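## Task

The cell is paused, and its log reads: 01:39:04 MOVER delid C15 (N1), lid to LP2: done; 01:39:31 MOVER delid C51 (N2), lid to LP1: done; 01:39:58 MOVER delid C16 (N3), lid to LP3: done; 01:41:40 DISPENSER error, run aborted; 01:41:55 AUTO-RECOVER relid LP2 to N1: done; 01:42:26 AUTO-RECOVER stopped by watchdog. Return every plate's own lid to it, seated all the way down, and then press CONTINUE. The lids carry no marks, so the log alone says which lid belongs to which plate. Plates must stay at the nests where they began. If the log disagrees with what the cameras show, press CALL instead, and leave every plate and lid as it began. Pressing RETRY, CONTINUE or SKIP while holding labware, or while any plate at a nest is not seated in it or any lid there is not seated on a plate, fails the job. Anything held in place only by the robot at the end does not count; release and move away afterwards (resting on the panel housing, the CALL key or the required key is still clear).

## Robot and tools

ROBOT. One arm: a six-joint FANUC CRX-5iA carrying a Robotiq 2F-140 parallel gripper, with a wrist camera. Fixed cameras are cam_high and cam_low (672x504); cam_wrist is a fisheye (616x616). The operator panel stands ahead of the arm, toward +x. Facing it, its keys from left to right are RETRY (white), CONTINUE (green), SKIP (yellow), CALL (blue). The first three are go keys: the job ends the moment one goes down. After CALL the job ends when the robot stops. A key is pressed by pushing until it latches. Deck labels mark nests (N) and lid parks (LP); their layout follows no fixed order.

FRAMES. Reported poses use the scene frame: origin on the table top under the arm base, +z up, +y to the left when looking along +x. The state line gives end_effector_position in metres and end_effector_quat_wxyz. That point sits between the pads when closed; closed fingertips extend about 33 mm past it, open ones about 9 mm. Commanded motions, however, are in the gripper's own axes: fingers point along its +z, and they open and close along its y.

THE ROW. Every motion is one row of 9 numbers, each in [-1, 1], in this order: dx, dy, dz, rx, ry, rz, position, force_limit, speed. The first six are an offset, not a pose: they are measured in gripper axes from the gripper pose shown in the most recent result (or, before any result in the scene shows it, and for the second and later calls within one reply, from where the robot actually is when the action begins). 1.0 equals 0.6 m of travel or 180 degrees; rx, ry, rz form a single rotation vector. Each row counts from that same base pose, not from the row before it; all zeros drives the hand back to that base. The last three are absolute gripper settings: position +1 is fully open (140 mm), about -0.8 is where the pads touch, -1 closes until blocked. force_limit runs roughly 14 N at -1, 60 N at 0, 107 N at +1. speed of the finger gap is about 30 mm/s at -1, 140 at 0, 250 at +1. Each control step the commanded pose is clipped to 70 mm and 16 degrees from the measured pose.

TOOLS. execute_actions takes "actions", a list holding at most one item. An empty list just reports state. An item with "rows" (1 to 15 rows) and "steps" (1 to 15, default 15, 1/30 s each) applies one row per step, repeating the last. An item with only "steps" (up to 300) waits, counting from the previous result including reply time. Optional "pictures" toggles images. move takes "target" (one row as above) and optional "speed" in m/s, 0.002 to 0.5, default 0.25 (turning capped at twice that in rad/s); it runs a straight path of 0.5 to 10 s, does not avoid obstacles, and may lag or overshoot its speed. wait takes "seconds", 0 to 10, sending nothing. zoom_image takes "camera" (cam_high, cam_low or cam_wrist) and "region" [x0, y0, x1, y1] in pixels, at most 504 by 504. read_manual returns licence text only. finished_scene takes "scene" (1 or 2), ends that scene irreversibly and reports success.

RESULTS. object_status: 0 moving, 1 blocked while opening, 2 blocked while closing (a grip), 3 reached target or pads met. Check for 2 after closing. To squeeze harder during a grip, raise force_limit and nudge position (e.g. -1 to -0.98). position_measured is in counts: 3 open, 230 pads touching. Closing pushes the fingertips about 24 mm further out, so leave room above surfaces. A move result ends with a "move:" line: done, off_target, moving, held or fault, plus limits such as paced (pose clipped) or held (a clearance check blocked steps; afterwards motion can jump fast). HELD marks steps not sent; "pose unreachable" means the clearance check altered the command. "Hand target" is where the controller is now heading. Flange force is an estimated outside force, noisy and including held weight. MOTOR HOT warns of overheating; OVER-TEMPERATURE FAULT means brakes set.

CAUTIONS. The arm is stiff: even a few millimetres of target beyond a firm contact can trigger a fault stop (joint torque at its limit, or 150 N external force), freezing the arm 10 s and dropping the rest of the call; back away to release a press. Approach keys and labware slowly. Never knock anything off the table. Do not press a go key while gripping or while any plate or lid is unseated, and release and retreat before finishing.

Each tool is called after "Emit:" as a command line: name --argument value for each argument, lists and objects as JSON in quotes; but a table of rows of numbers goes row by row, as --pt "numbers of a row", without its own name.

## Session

Emit:
execute_actions --actions '[]'

Scene clock: 0.00 s of 9600.00 s.
end_effector_position=(+0.8301, -0.3072, +0.3663) position_measured=3 object_status=3 end_effector_quat_wxyz=(+0.508, +0.352, +0.579, +0.531)
Joint positions: [-0.013  1.601  0.43   0.071  1.754  2.365]
Joint velocities: [-0.001  0.002 -0.    -0.001 -0.001 -0.   ]
Flange force (N, the push that the arm receives, along the gripper's own x y z axes): no reading
Hand target: +0.830, -0.307, +0.366; +0.508, +0.352, +0.579, +0.531

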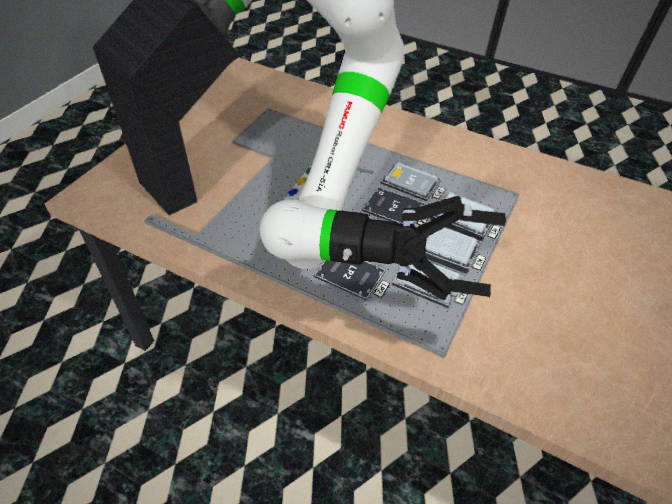

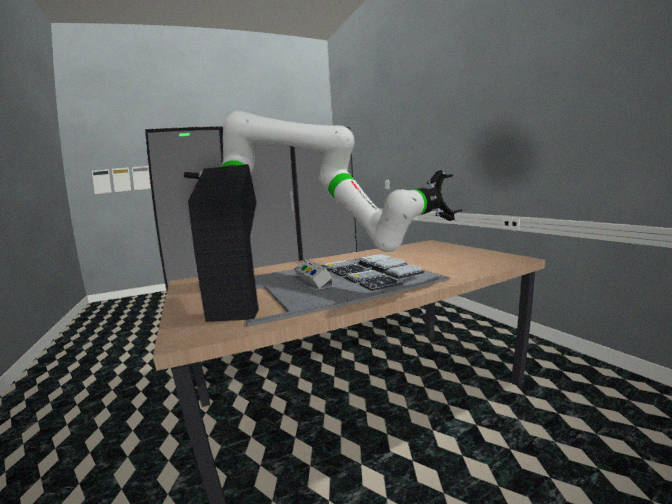

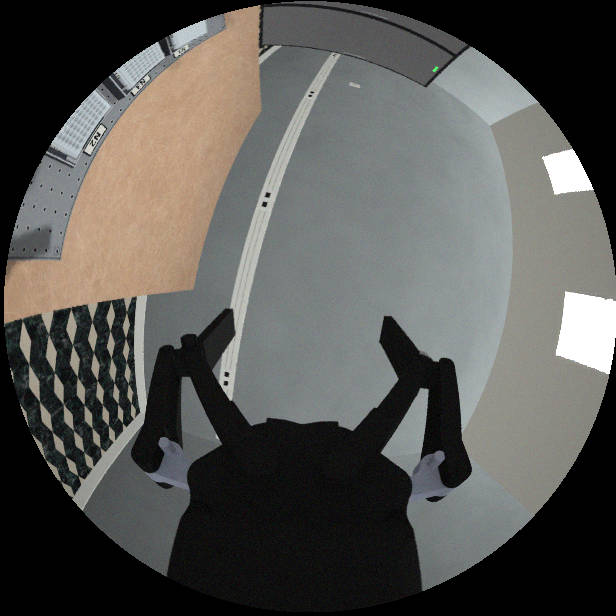

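Emit:
move --target '[0.5,0.013,-0.187,0.395,0.378,-0.262,1,0,0]'

Emit:
zoom_image --camera "cam_high" --region '[300, 150, 530, 330]'

Scene clock: 7.73 s of 9600.00 s.
end_effector_position=(+0.6506, -0.0510, +0.2998) position_measured=3 object_status=3 end_effector_quat_wxyz=(+0.002, +0.001, +1.000, -0.003)
Joint positions: [-0.451  0.647 -0.171  2.109  1.313  2.761]
Joint velocities: [ 0.    -0.     0.     0.001 -0.001 -0.001]
Flange force (N, the push that the arm receives, along the gripper's own x y z axes): [3.3 -0.6 -3.2]
Hand target: +0.651, -0.051, +0.300; +0.002, +0.001, +1.000, -0.003
Off the commanded pose: 0.001 m, 0 deg.
After step 90, 0.53 s passed at rest.
move: done

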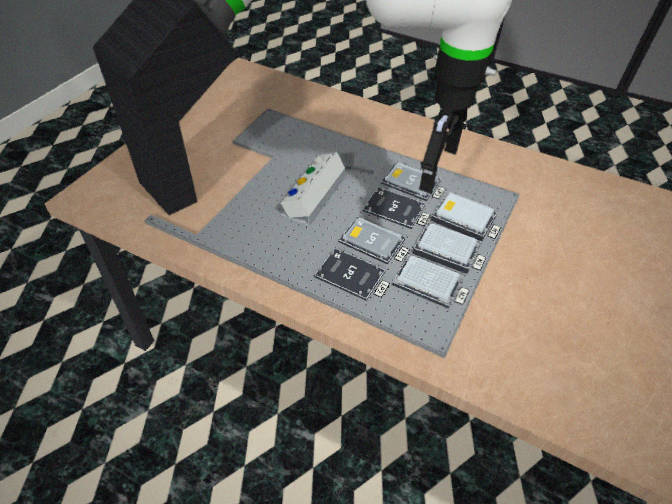

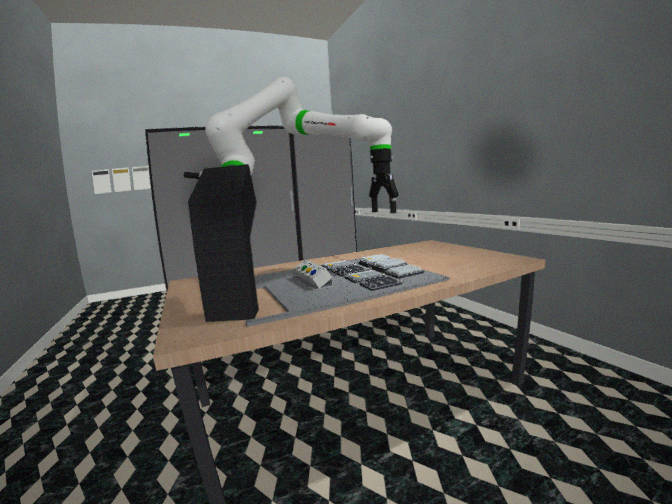

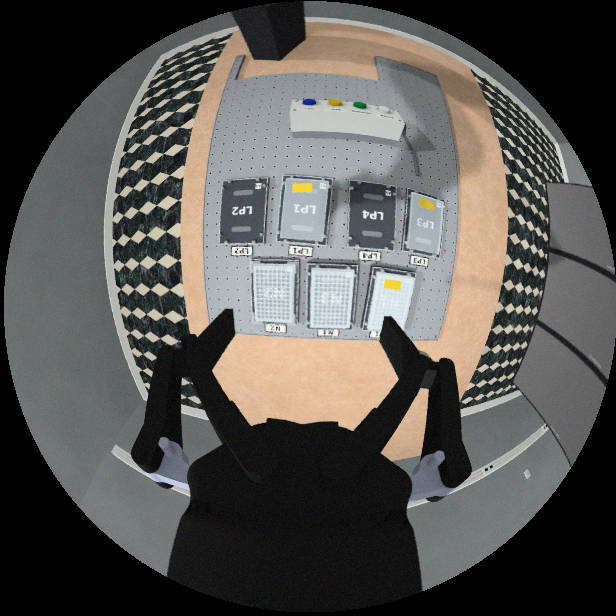

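Region (300, 150, 530, 330) of cam_high's 672x504 image, scaled by 2.191, with more detail than that image has; it fills the top 394 rows of this view, and the rest is white.

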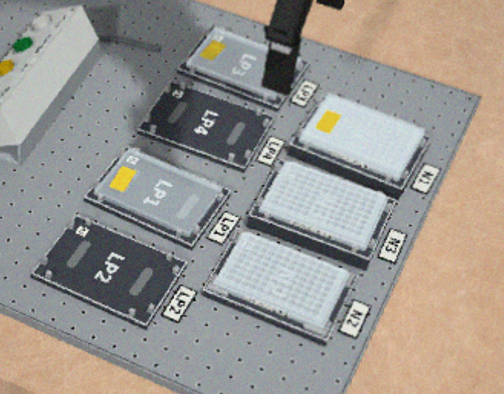

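Emit:
zoom_image --camera "cam_high" --region '[390, 200, 500, 310]'

Emit:
move --target '[0.24,-0.015,0.33,0,0,0,0.55,-0.6,0]'

Region (390, 200, 500, 310) of cam_high's 672x504 image, scaled by 4.582, with more detail than that image has.

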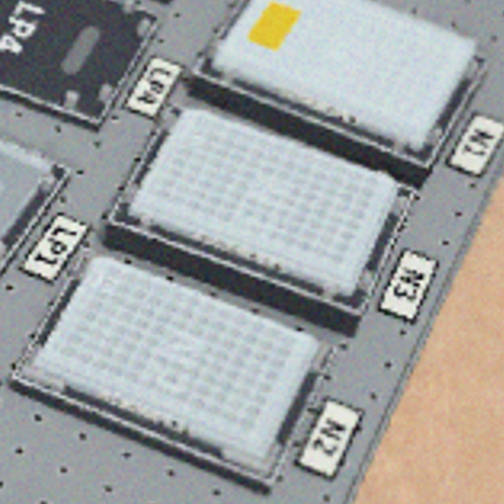

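Scene clock: 10.53 s of 9600.00 s.
end_effector_position=(+0.5067, -0.0607, +0.1015) position_measured=59 object_status=3 end_effector_quat_wxyz=(+0.001, +0.001, +1.000, -0.003)
Joint positions: [-0.111  0.69  -0.625  1.615  1.009  3.219]
Joint velocities: [ 0.001 -0.001 -0.001 -0.002 -0.     0.001]
Flange force (N, the push that the arm receives, along the gripper's own x y z axes): [0.2 -2.7 -5.2]
Hand target: +0.507, -0.061, +0.101; +0.001, +0.001, +1.000, -0.003
Off the commanded pose: 0.001 m, 0 deg.
move: done

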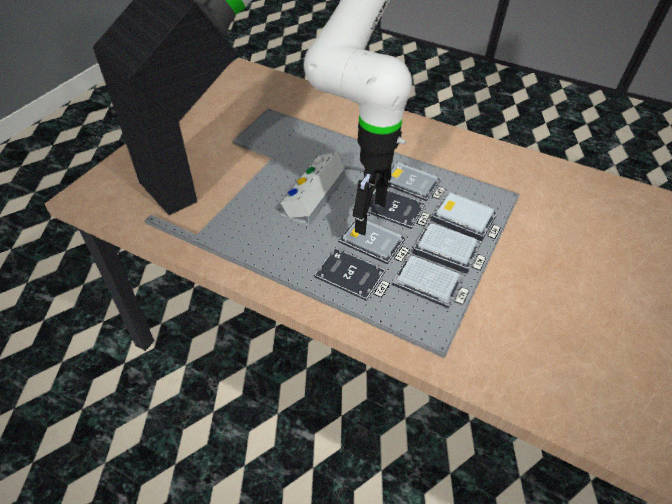

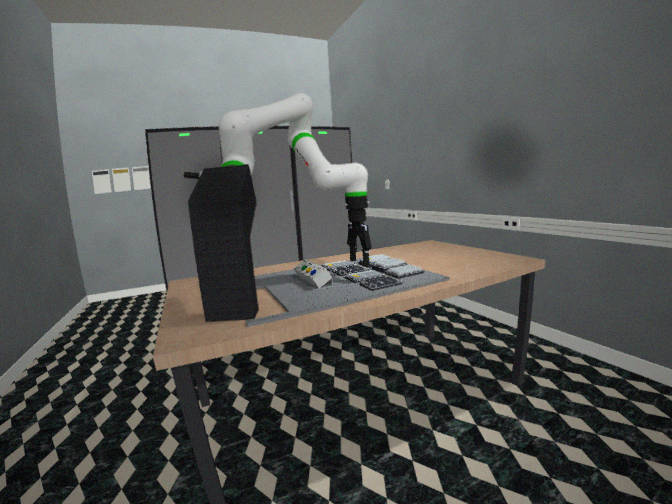

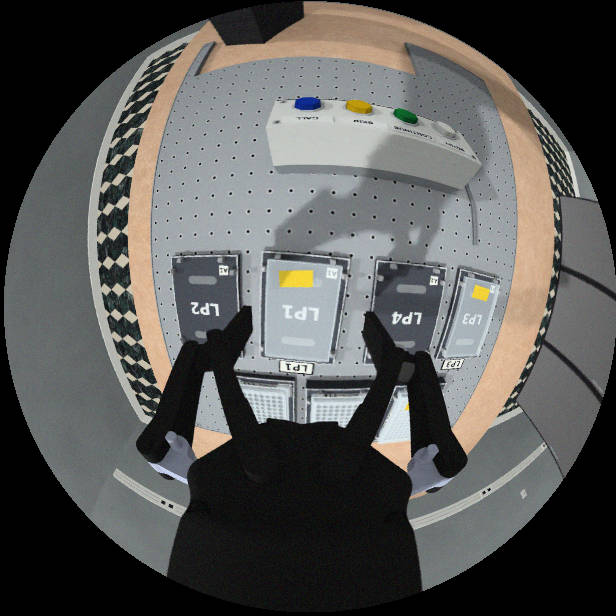

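Emit:
move --target '[0,-0.008,0.07,0,0,0,0.45,-0.6,0]' --speed 0.08

Emit:
zoom_image --camera "cam_wrist" --region '[200, 220, 420, 440]'

Emit:
zoom_image --camera "cam_high" --region '[320, 190, 420, 280]'

Scene clock: 13.30 s of 9600.00 s.
end_effector_position=(+0.5068, -0.0656, +0.0595) position_measured=72 object_status=3 end_effector_quat_wxyz=(+0.001, +0.001, +1.000, -0.003)
Joint positions: [-0.016  0.756 -0.593  1.5    0.987  3.259]
Joint velocities: [ 0.    -0.     0.    -0.001 -0.002  0.002]
Flange force (N, the push that the arm receives, along the gripper's own x y z axes): [1.7 -0.8 -4.7]
Hand target: +0.507, -0.066, +0.059; +0.001, +0.001, +1.000, -0.003
Off the commanded pose: 0.000 m, 0 deg.
move: done

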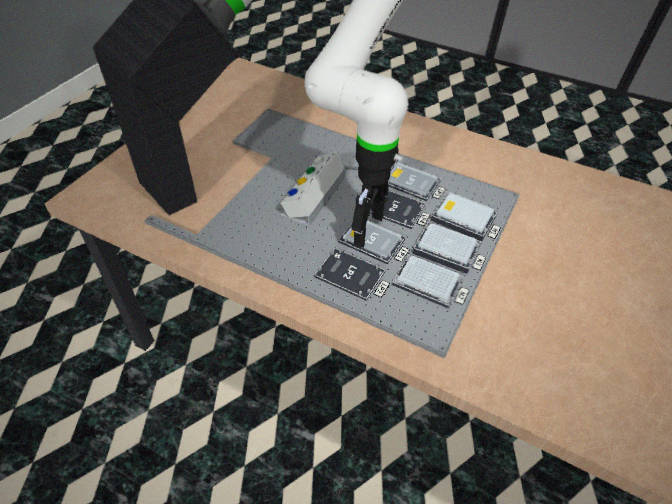

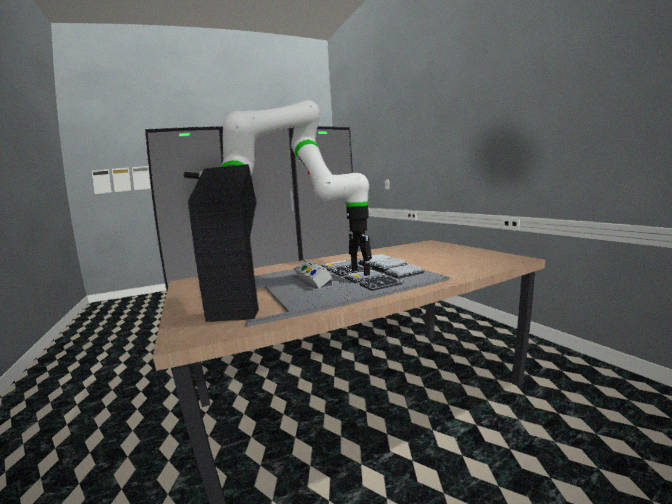

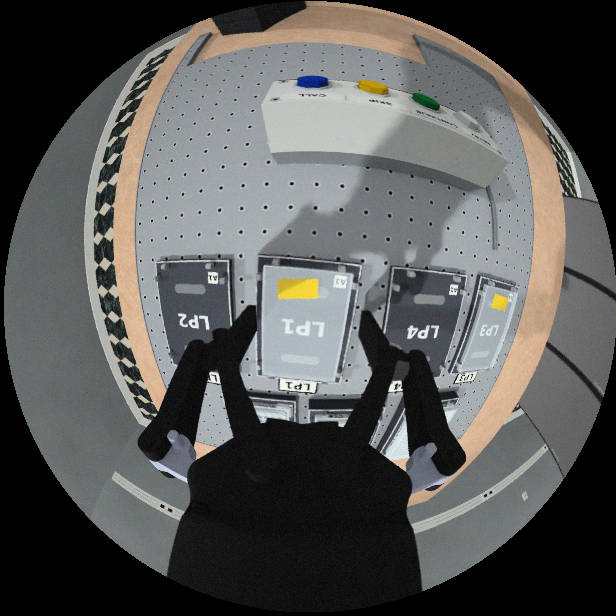

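Region (200, 220, 420, 440) of cam_wrist's 616x616 image, scaled by 2.291, with more detail than that image has.

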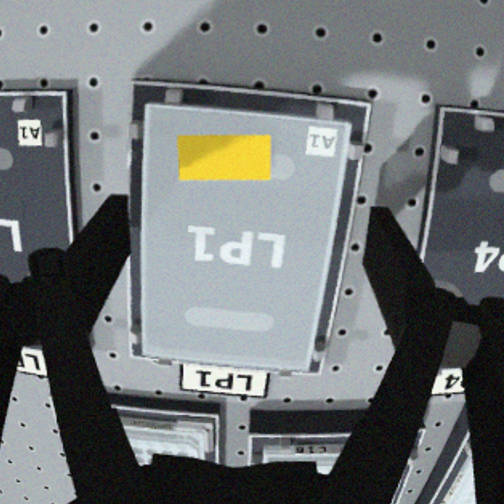

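Region (320, 190, 420, 280) of cam_high's 672x504 image, scaled by 5.040, with more detail than that image has; it fills the top 454 rows of this view, and the rest is white.

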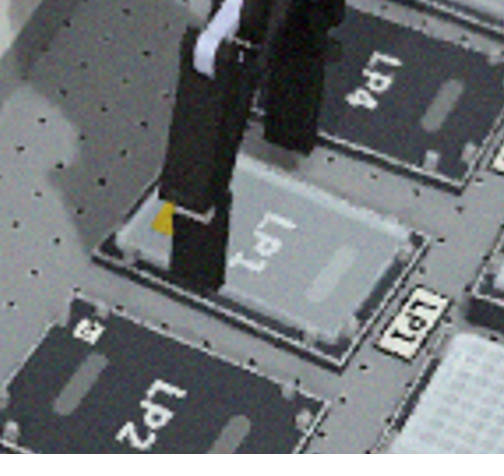

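Emit:
move --target '[-0.017,-0.008,0.022,0,0,0.017,0.45,-0.6,0]' --speed 0.03

Emit:
zoom_image --camera "cam_wrist" --region '[200, 220, 420, 440]'

Emit:
zoom_image --camera "cam_high" --region '[320, 190, 420, 280]'

Scene clock: 16.77 s of 9600.00 s.
end_effector_position=(+0.5170, -0.0704, +0.0464) position_measured=72 object_status=3 end_effector_quat_wxyz=(+0.001, +0.028, +1.000, -0.003)
Joint positions: [ 0.004  0.789 -0.551  1.487  0.982  3.196]
Joint velocities: [-0.     0.002  0.    -0.    -0.001 -0.   ]
Flange force (N, the push that the arm receives, along the gripper's own x y z axes): [1.6 -1.5 -4.3]
Hand target: +0.517, -0.070, +0.046; +0.001, +0.028, +1.000, -0.003
Off the commanded pose: 0.000 m, 0 deg.
move: done

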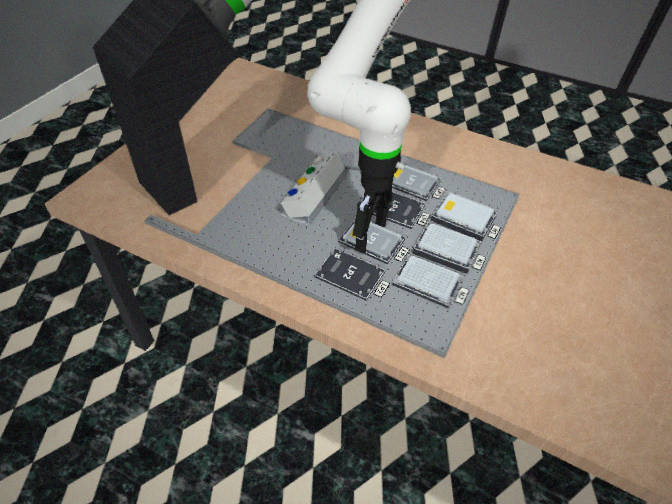

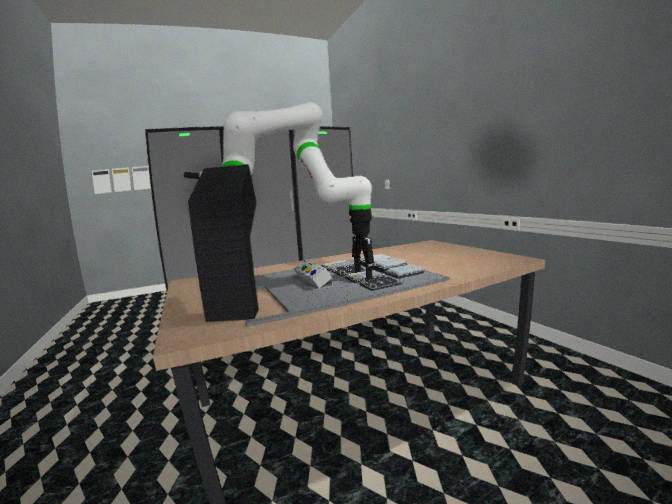

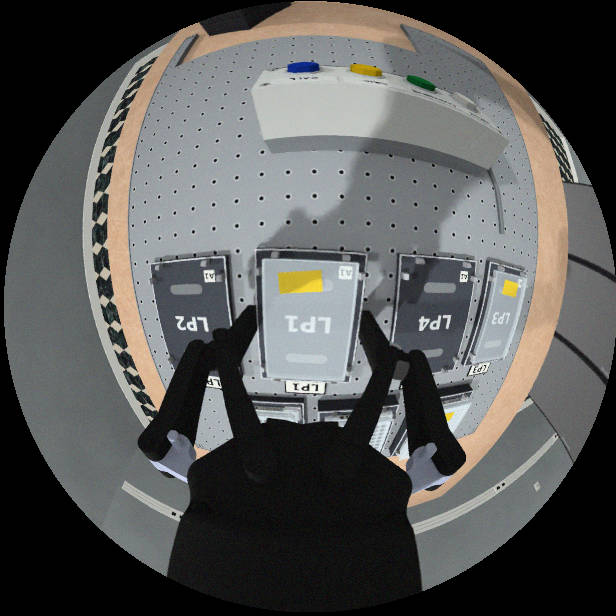

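Region (200, 220, 420, 440) of cam_wrist's 616x616 image, scaled by 2.291, with more detail than that image has.

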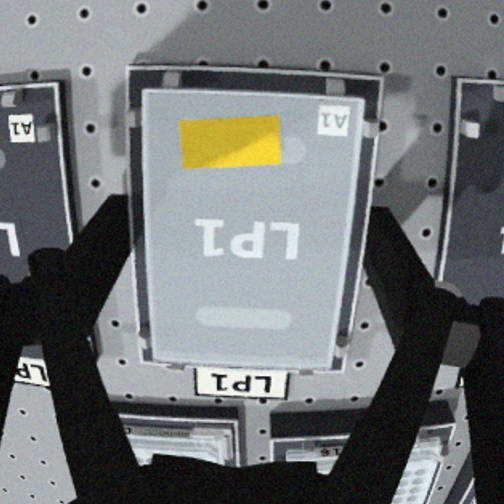

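Region (320, 190, 420, 280) of cam_high's 672x504 image, scaled by 5.040, with more detail than that image has; it fills the top 454 rows of this view, and the rest is white.

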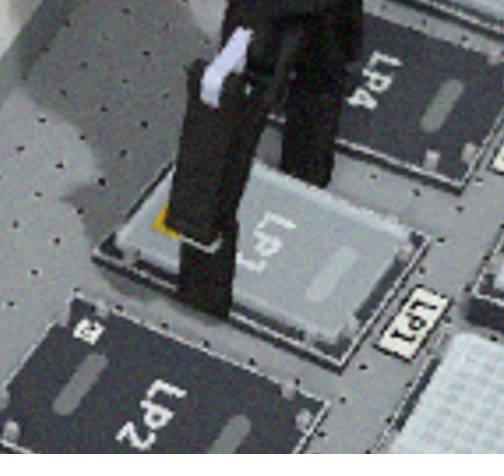

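Emit:
move --target '[0,0,0.007,0,0,0,0.36,-0.6,-0.5]' --speed 0.008

Emit:
move --target '[0,0,0,0,0,0,-1,-0.6,-0.8]'

Emit:
zoom_image --camera "cam_high" --region '[320, 190, 420, 280]'

Scene clock: 28.80 s of 9600.00 s.
end_effector_position=(+0.5179, -0.0698, +0.0469) position_measured=84 object_status=3 end_effector_quat_wxyz=(+0.003, +0.028, +1.000, -0.002)
Joint positions: [ 0.004  0.788 -0.552  1.484  0.983  3.196]
Joint velocities: [ 0.     0.     0.     0.     0.    -0.002]
Flange force (N, the push that the arm receives, along the gripper's own x y z axes): [20.9 6.7 -48.3]
Hand target: +0.518, -0.070, +0.047; +0.003, +0.028, +1.000, -0.002
Off the commanded pose: 0.005 m, 0 deg.
FORCE FAULT: contact force on the arm reached its limit, and the arm stopped for 10 seconds. The contact can be on any part of the arm, not only on its tool. The arm's remaining commands of this call were not run. The arm holds still and accepts commands again. Move the arm away from the contact; if what it grips holds it there, let go first. Pushing or pulling that hard again can fault the arm again.
move: fault

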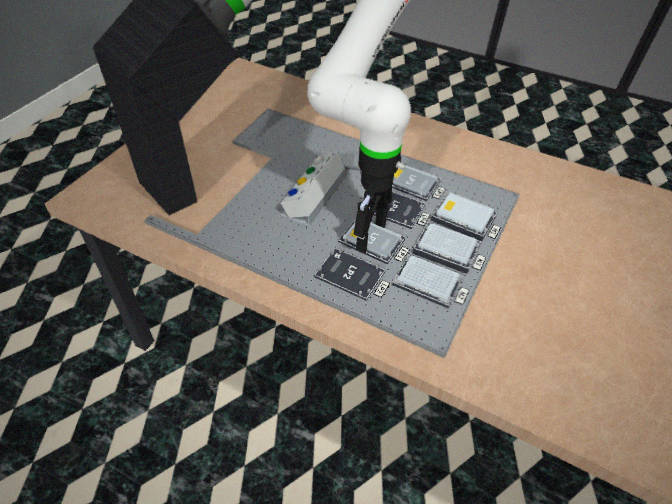

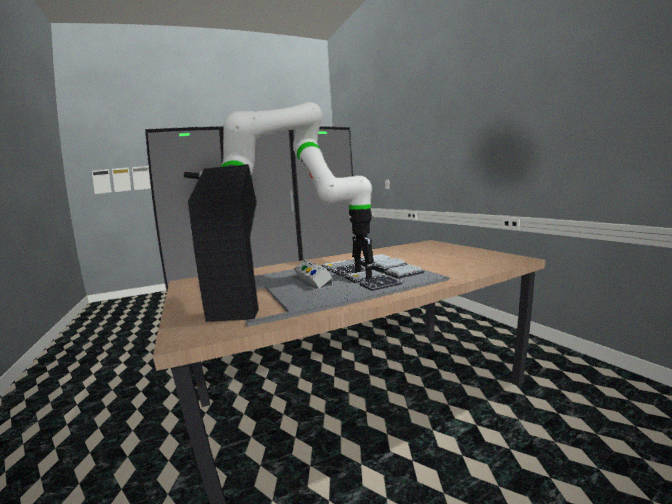

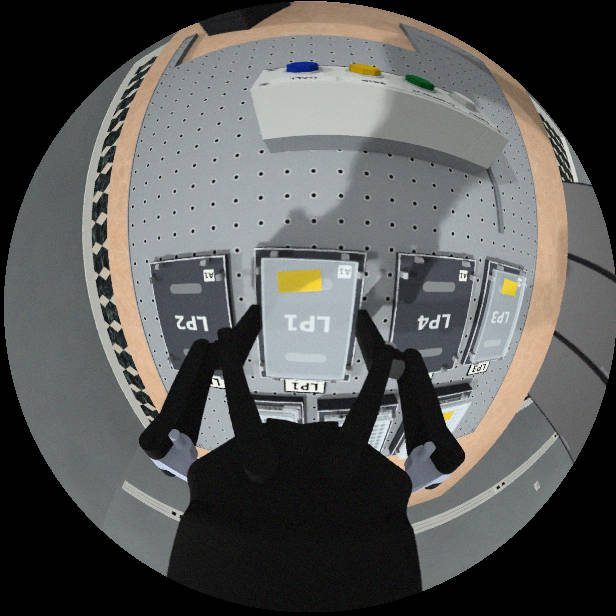

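not run: a fault stop came before this call.

Region (320, 190, 420, 280) of cam_high's 672x504 image, scaled by 5.040, with more detail than that image has; it fills the top 454 rows of this view, and the rest is white.

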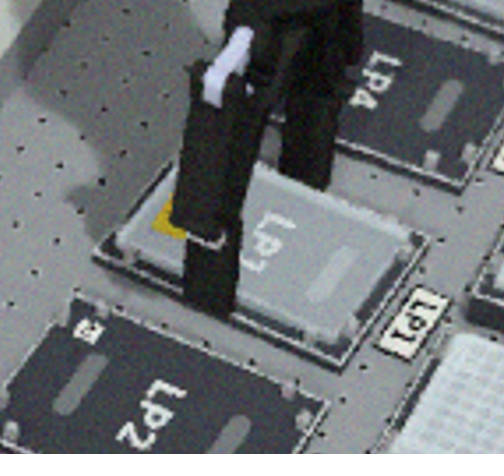

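Tips hit the park base. Up 5 mm and grip.

Emit:
move --target '[0,-0.001,-0.009,0.002,-0.001,0,0.36,-0.6,-0.5]' --speed 0.01

Emit:
move --target '[0,0,0,0,0,0,-1,-0.6,-0.8]'

Scene clock: 30.67 s of 9600.00 s.
end_effector_position=(+0.5178, -0.0704, +0.0523) position_measured=84 object_status=3 end_effector_quat_wxyz=(+0.004, +0.028, +1.000, -0.005)
Joint positions: [-0.005  0.776 -0.561  1.49   0.979  3.196]
Joint velocities: [ 0.     0.001 -0.    -0.     0.001 -0.001]
Flange force (N, the push that the arm receives, along the gripper's own x y z axes): [3.0 -0.5 -5.5]
Hand target: +0.518, -0.070, +0.052; +0.004, +0.028, +1.000, -0.005
Off the commanded pose: 0.000 m, 0 deg.
move: done

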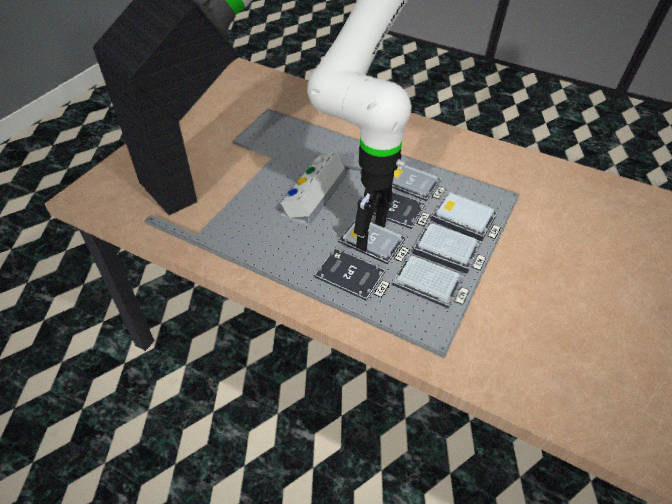

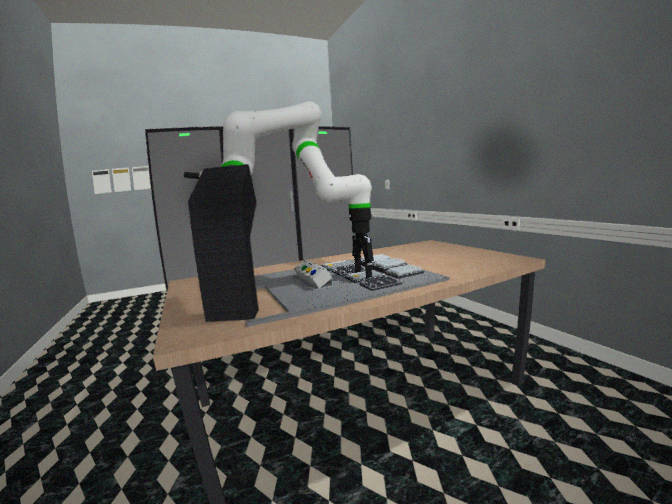

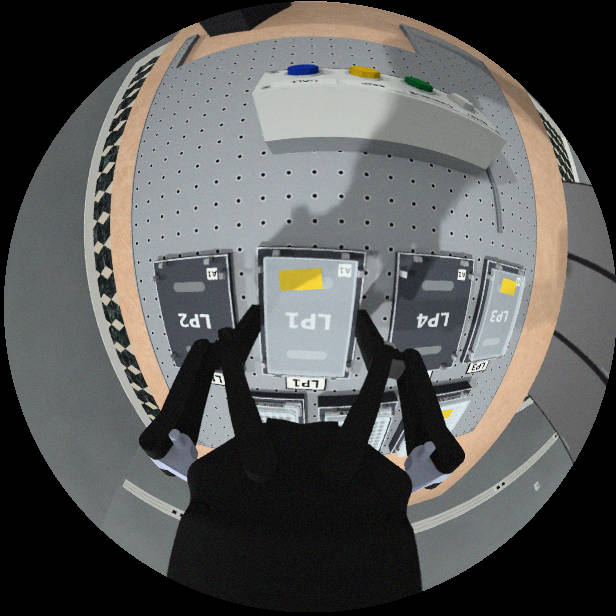

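Scene clock: 31.17 s of 9600.00 s.
end_effector_position=(+0.5179, -0.0704, +0.0524) position_measured=102 object_status=2 end_effector_quat_wxyz=(+0.004, +0.028, +1.000, -0.005)
Joint positions: [-0.005  0.776 -0.561  1.49   0.979  3.196]
Joint velocities: [ 0.    -0.001  0.    -0.    -0.     0.001]
Flange force (N, the push that the arm receives, along the gripper's own x y z axes): [4.7 0.8 -20.9]
Hand target: +0.518, -0.070, +0.052; +0.004, +0.028, +1.000, -0.005
Off the commanded pose: 0.000 m, 0 deg.
move: done

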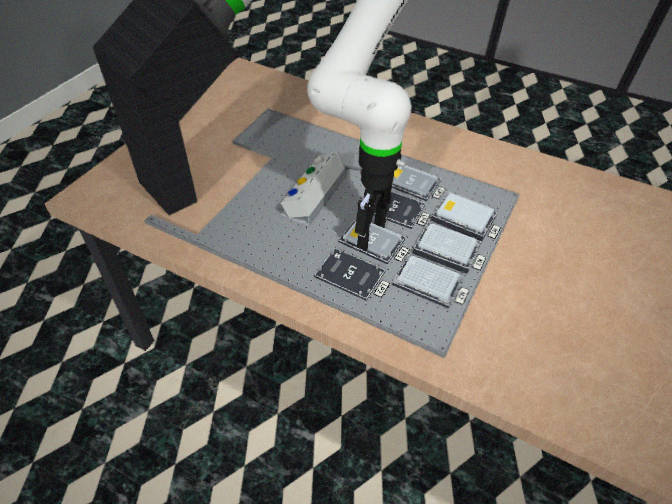

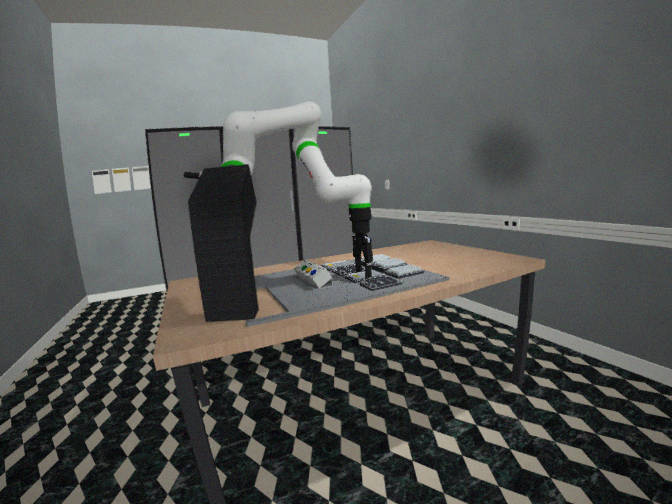

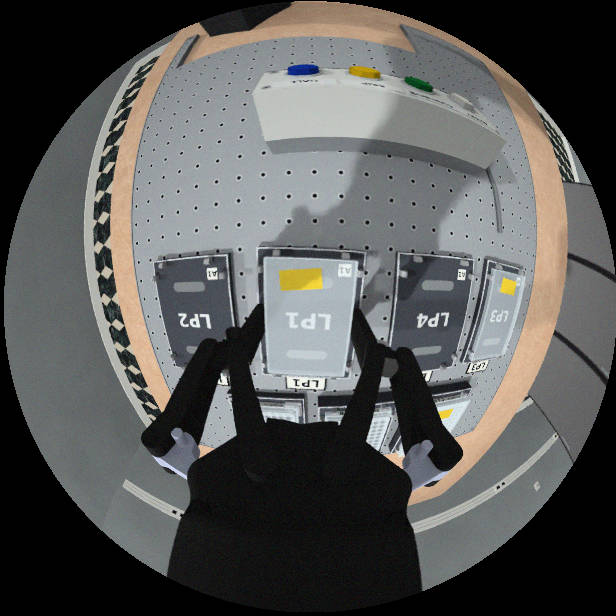

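Emit:
move --target '[0,0,-0.07,0,0,0,-1,-0.6,-0.8]' --speed 0.06

Emit:
move --target '[-0.28,-0.075,0,0,0,-0.02,-1,-0.6,-0.8]' --speed 0.15

Emit:
zoom_image --camera "cam_wrist" --region '[220, 220, 420, 420]'

Emit:
zoom_image --camera "cam_high" --region '[380, 220, 490, 320]'

Scene clock: 34.27 s of 9600.00 s.
end_effector_position=(+0.5175, -0.0701, +0.0944) position_measured=102 object_status=2 end_effector_quat_wxyz=(+0.004, +0.028, +1.000, -0.006)
Joint positions: [-0.102  0.72  -0.59   1.602  1.002  3.163]
Joint velocities: [-0.     0.002  0.    -0.     0.    -0.002]
Flange force (N, the push that the arm receives, along the gripper's own x y z axes): [1.7 -2.8 -3.0]
Hand target: +0.518, -0.070, +0.094; +0.004, +0.028, +1.000, -0.006
Off the commanded pose: 0.000 m, 0 deg.
move: done

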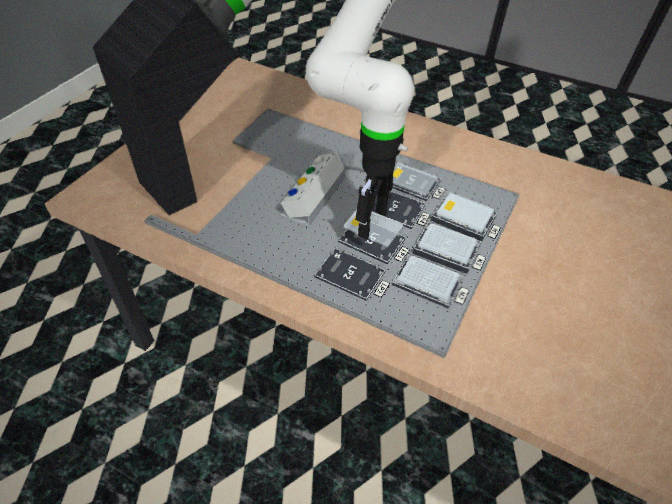

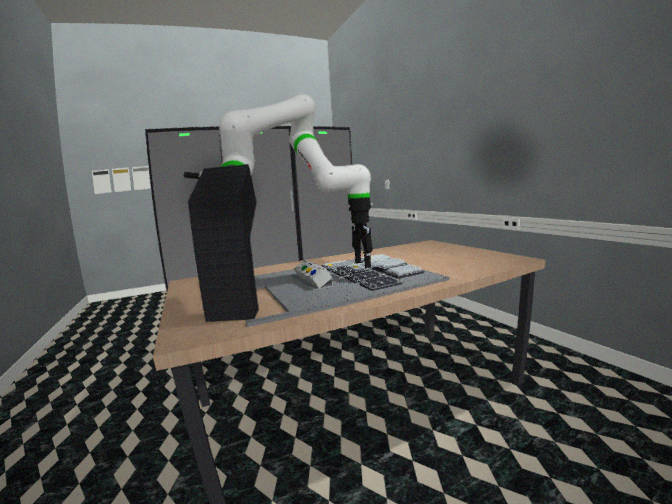

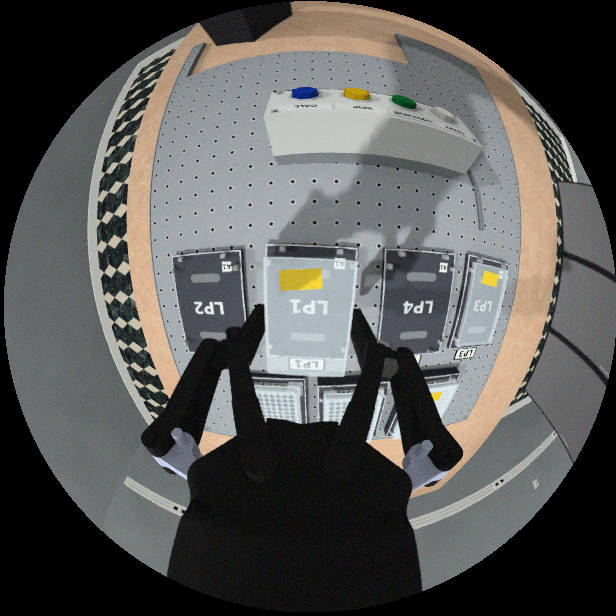

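Scene clock: 35.83 s of 9600.00 s.
end_effector_position=(+0.6832, -0.1239, +0.0962) position_measured=102 object_status=2 end_effector_quat_wxyz=(+0.005, -0.003, +1.000, -0.006)
Joint positions: [-0.173  0.977 -0.018  1.848  1.079  2.871]
Joint velocities: [ 0.     0.     0.001  0.001 -0.     0.001]
Flange force (N, the push that the arm receives, along the gripper's own x y z axes): [2.9 -0.9 -3.6]
Hand target: +0.683, -0.124, +0.096; +0.005, -0.003, +1.000, -0.006
Off the commanded pose: 0.001 m, 0 deg.
move: done

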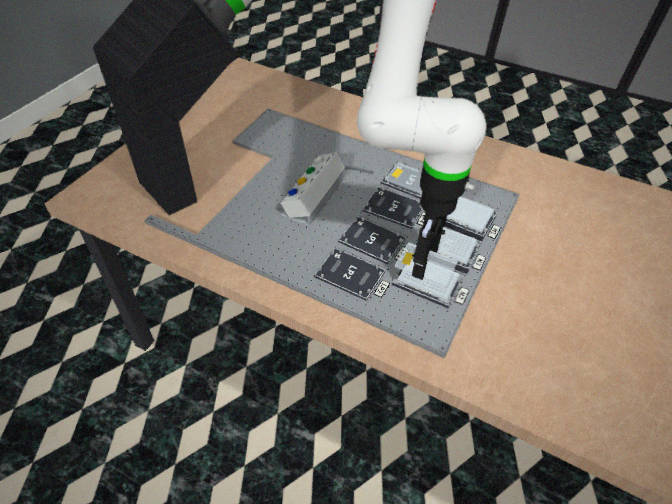

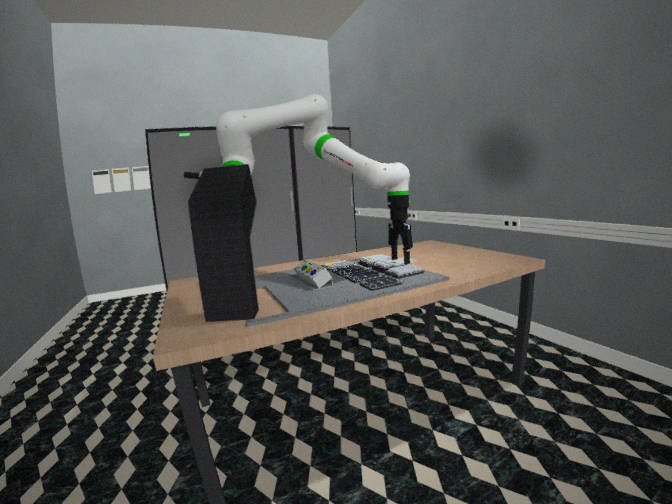

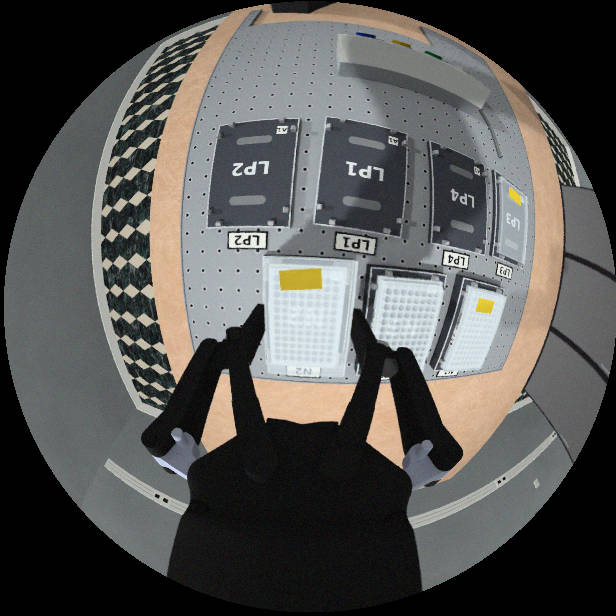

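Region (220, 220, 420, 420) of cam_wrist's 616x616 image, scaled by 2.520, with more detail than that image has.

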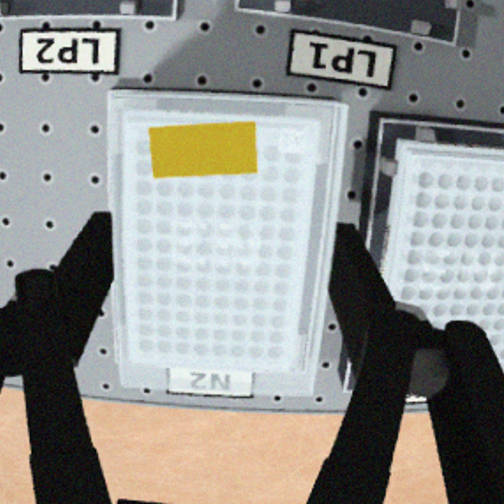

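Region (380, 220, 490, 320) of cam_high's 672x504 image, scaled by 4.582, with more detail than that image has; it fills the top 458 rows of this view, and the rest is white.

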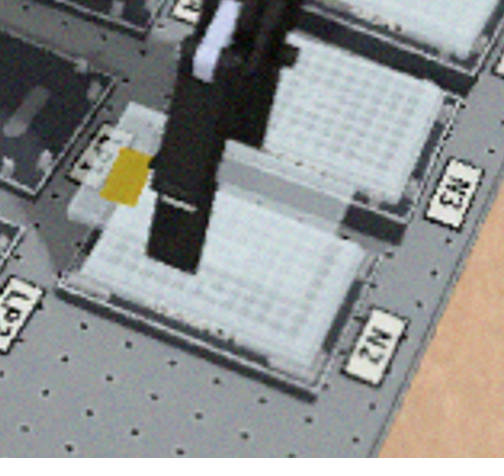

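Emit:
move --target '[-0.017,-0.009,0.023,0,0,0,-1,-0.6,-0.8]' --speed 0.03

Emit:
zoom_image --camera "cam_wrist" --region '[230, 235, 390, 395]'

Emit:
zoom_image --camera "cam_high" --region '[380, 235, 475, 315]'

Scene clock: 38.27 s of 9600.00 s.
end_effector_position=(+0.6936, -0.1293, +0.0825) position_measured=102 object_status=2 end_effector_quat_wxyz=(+0.005, -0.003, +1.000, -0.006)
Joint positions: [-0.157  1.015  0.034  1.843  1.075  2.852]
Joint velocities: [-0.    -0.001  0.     0.001  0.    -0.001]
Flange force (N, the push that the arm receives, along the gripper's own x y z axes): [1.2 -1.0 -3.0]
Hand target: +0.694, -0.129, +0.082; +0.005, -0.003, +1.000, -0.006
Off the commanded pose: 0.000 m, 0 deg.
move: done

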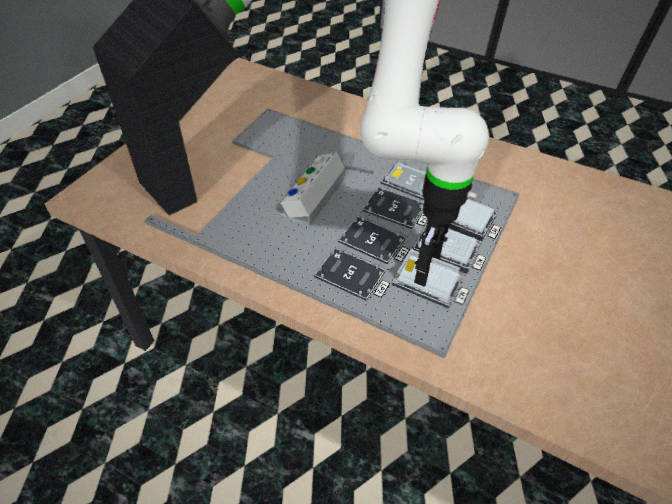

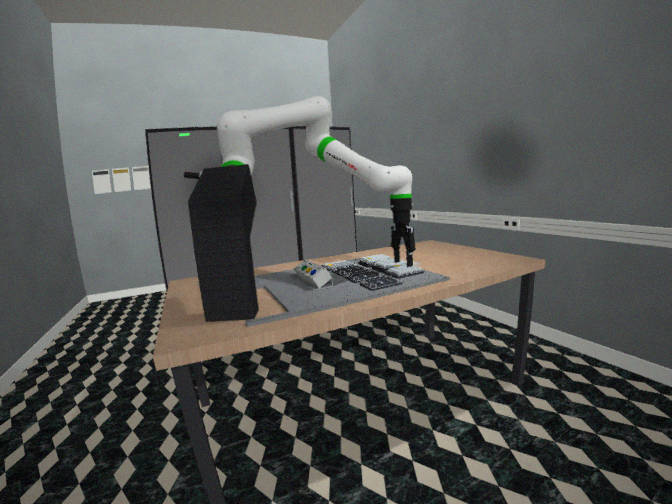

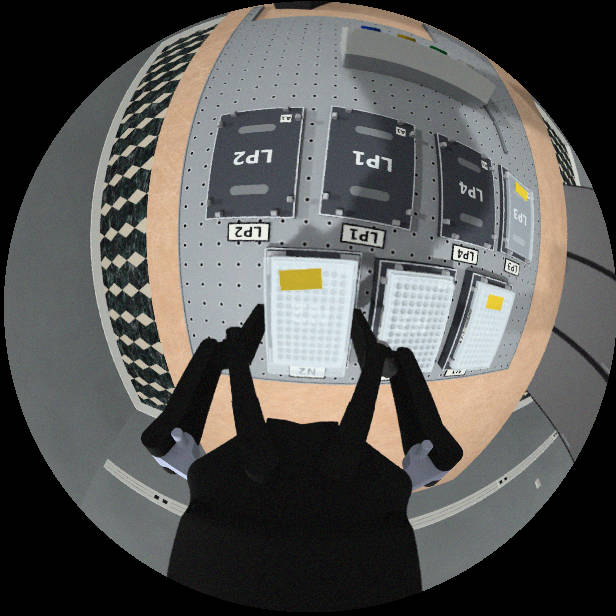

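Region (230, 235, 390, 395) of cam_wrist's 616x616 image, scaled by 3.150, with more detail than that image has.

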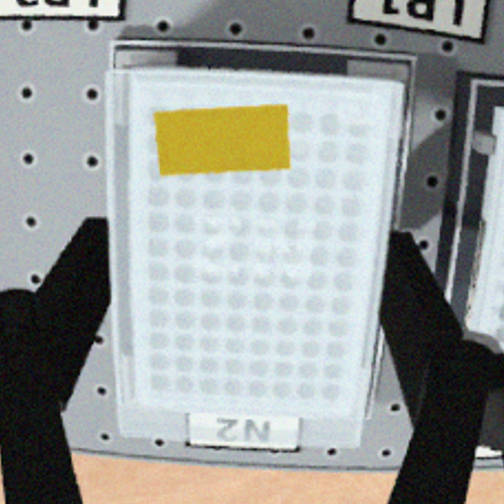

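Region (380, 235, 475, 315) of cam_high's 672x504 image, scaled by 5.305, with more detail than that image has; it fills the top 424 rows of this view, and the rest is white.

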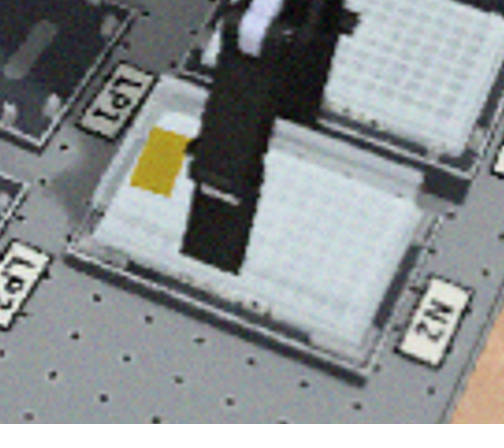

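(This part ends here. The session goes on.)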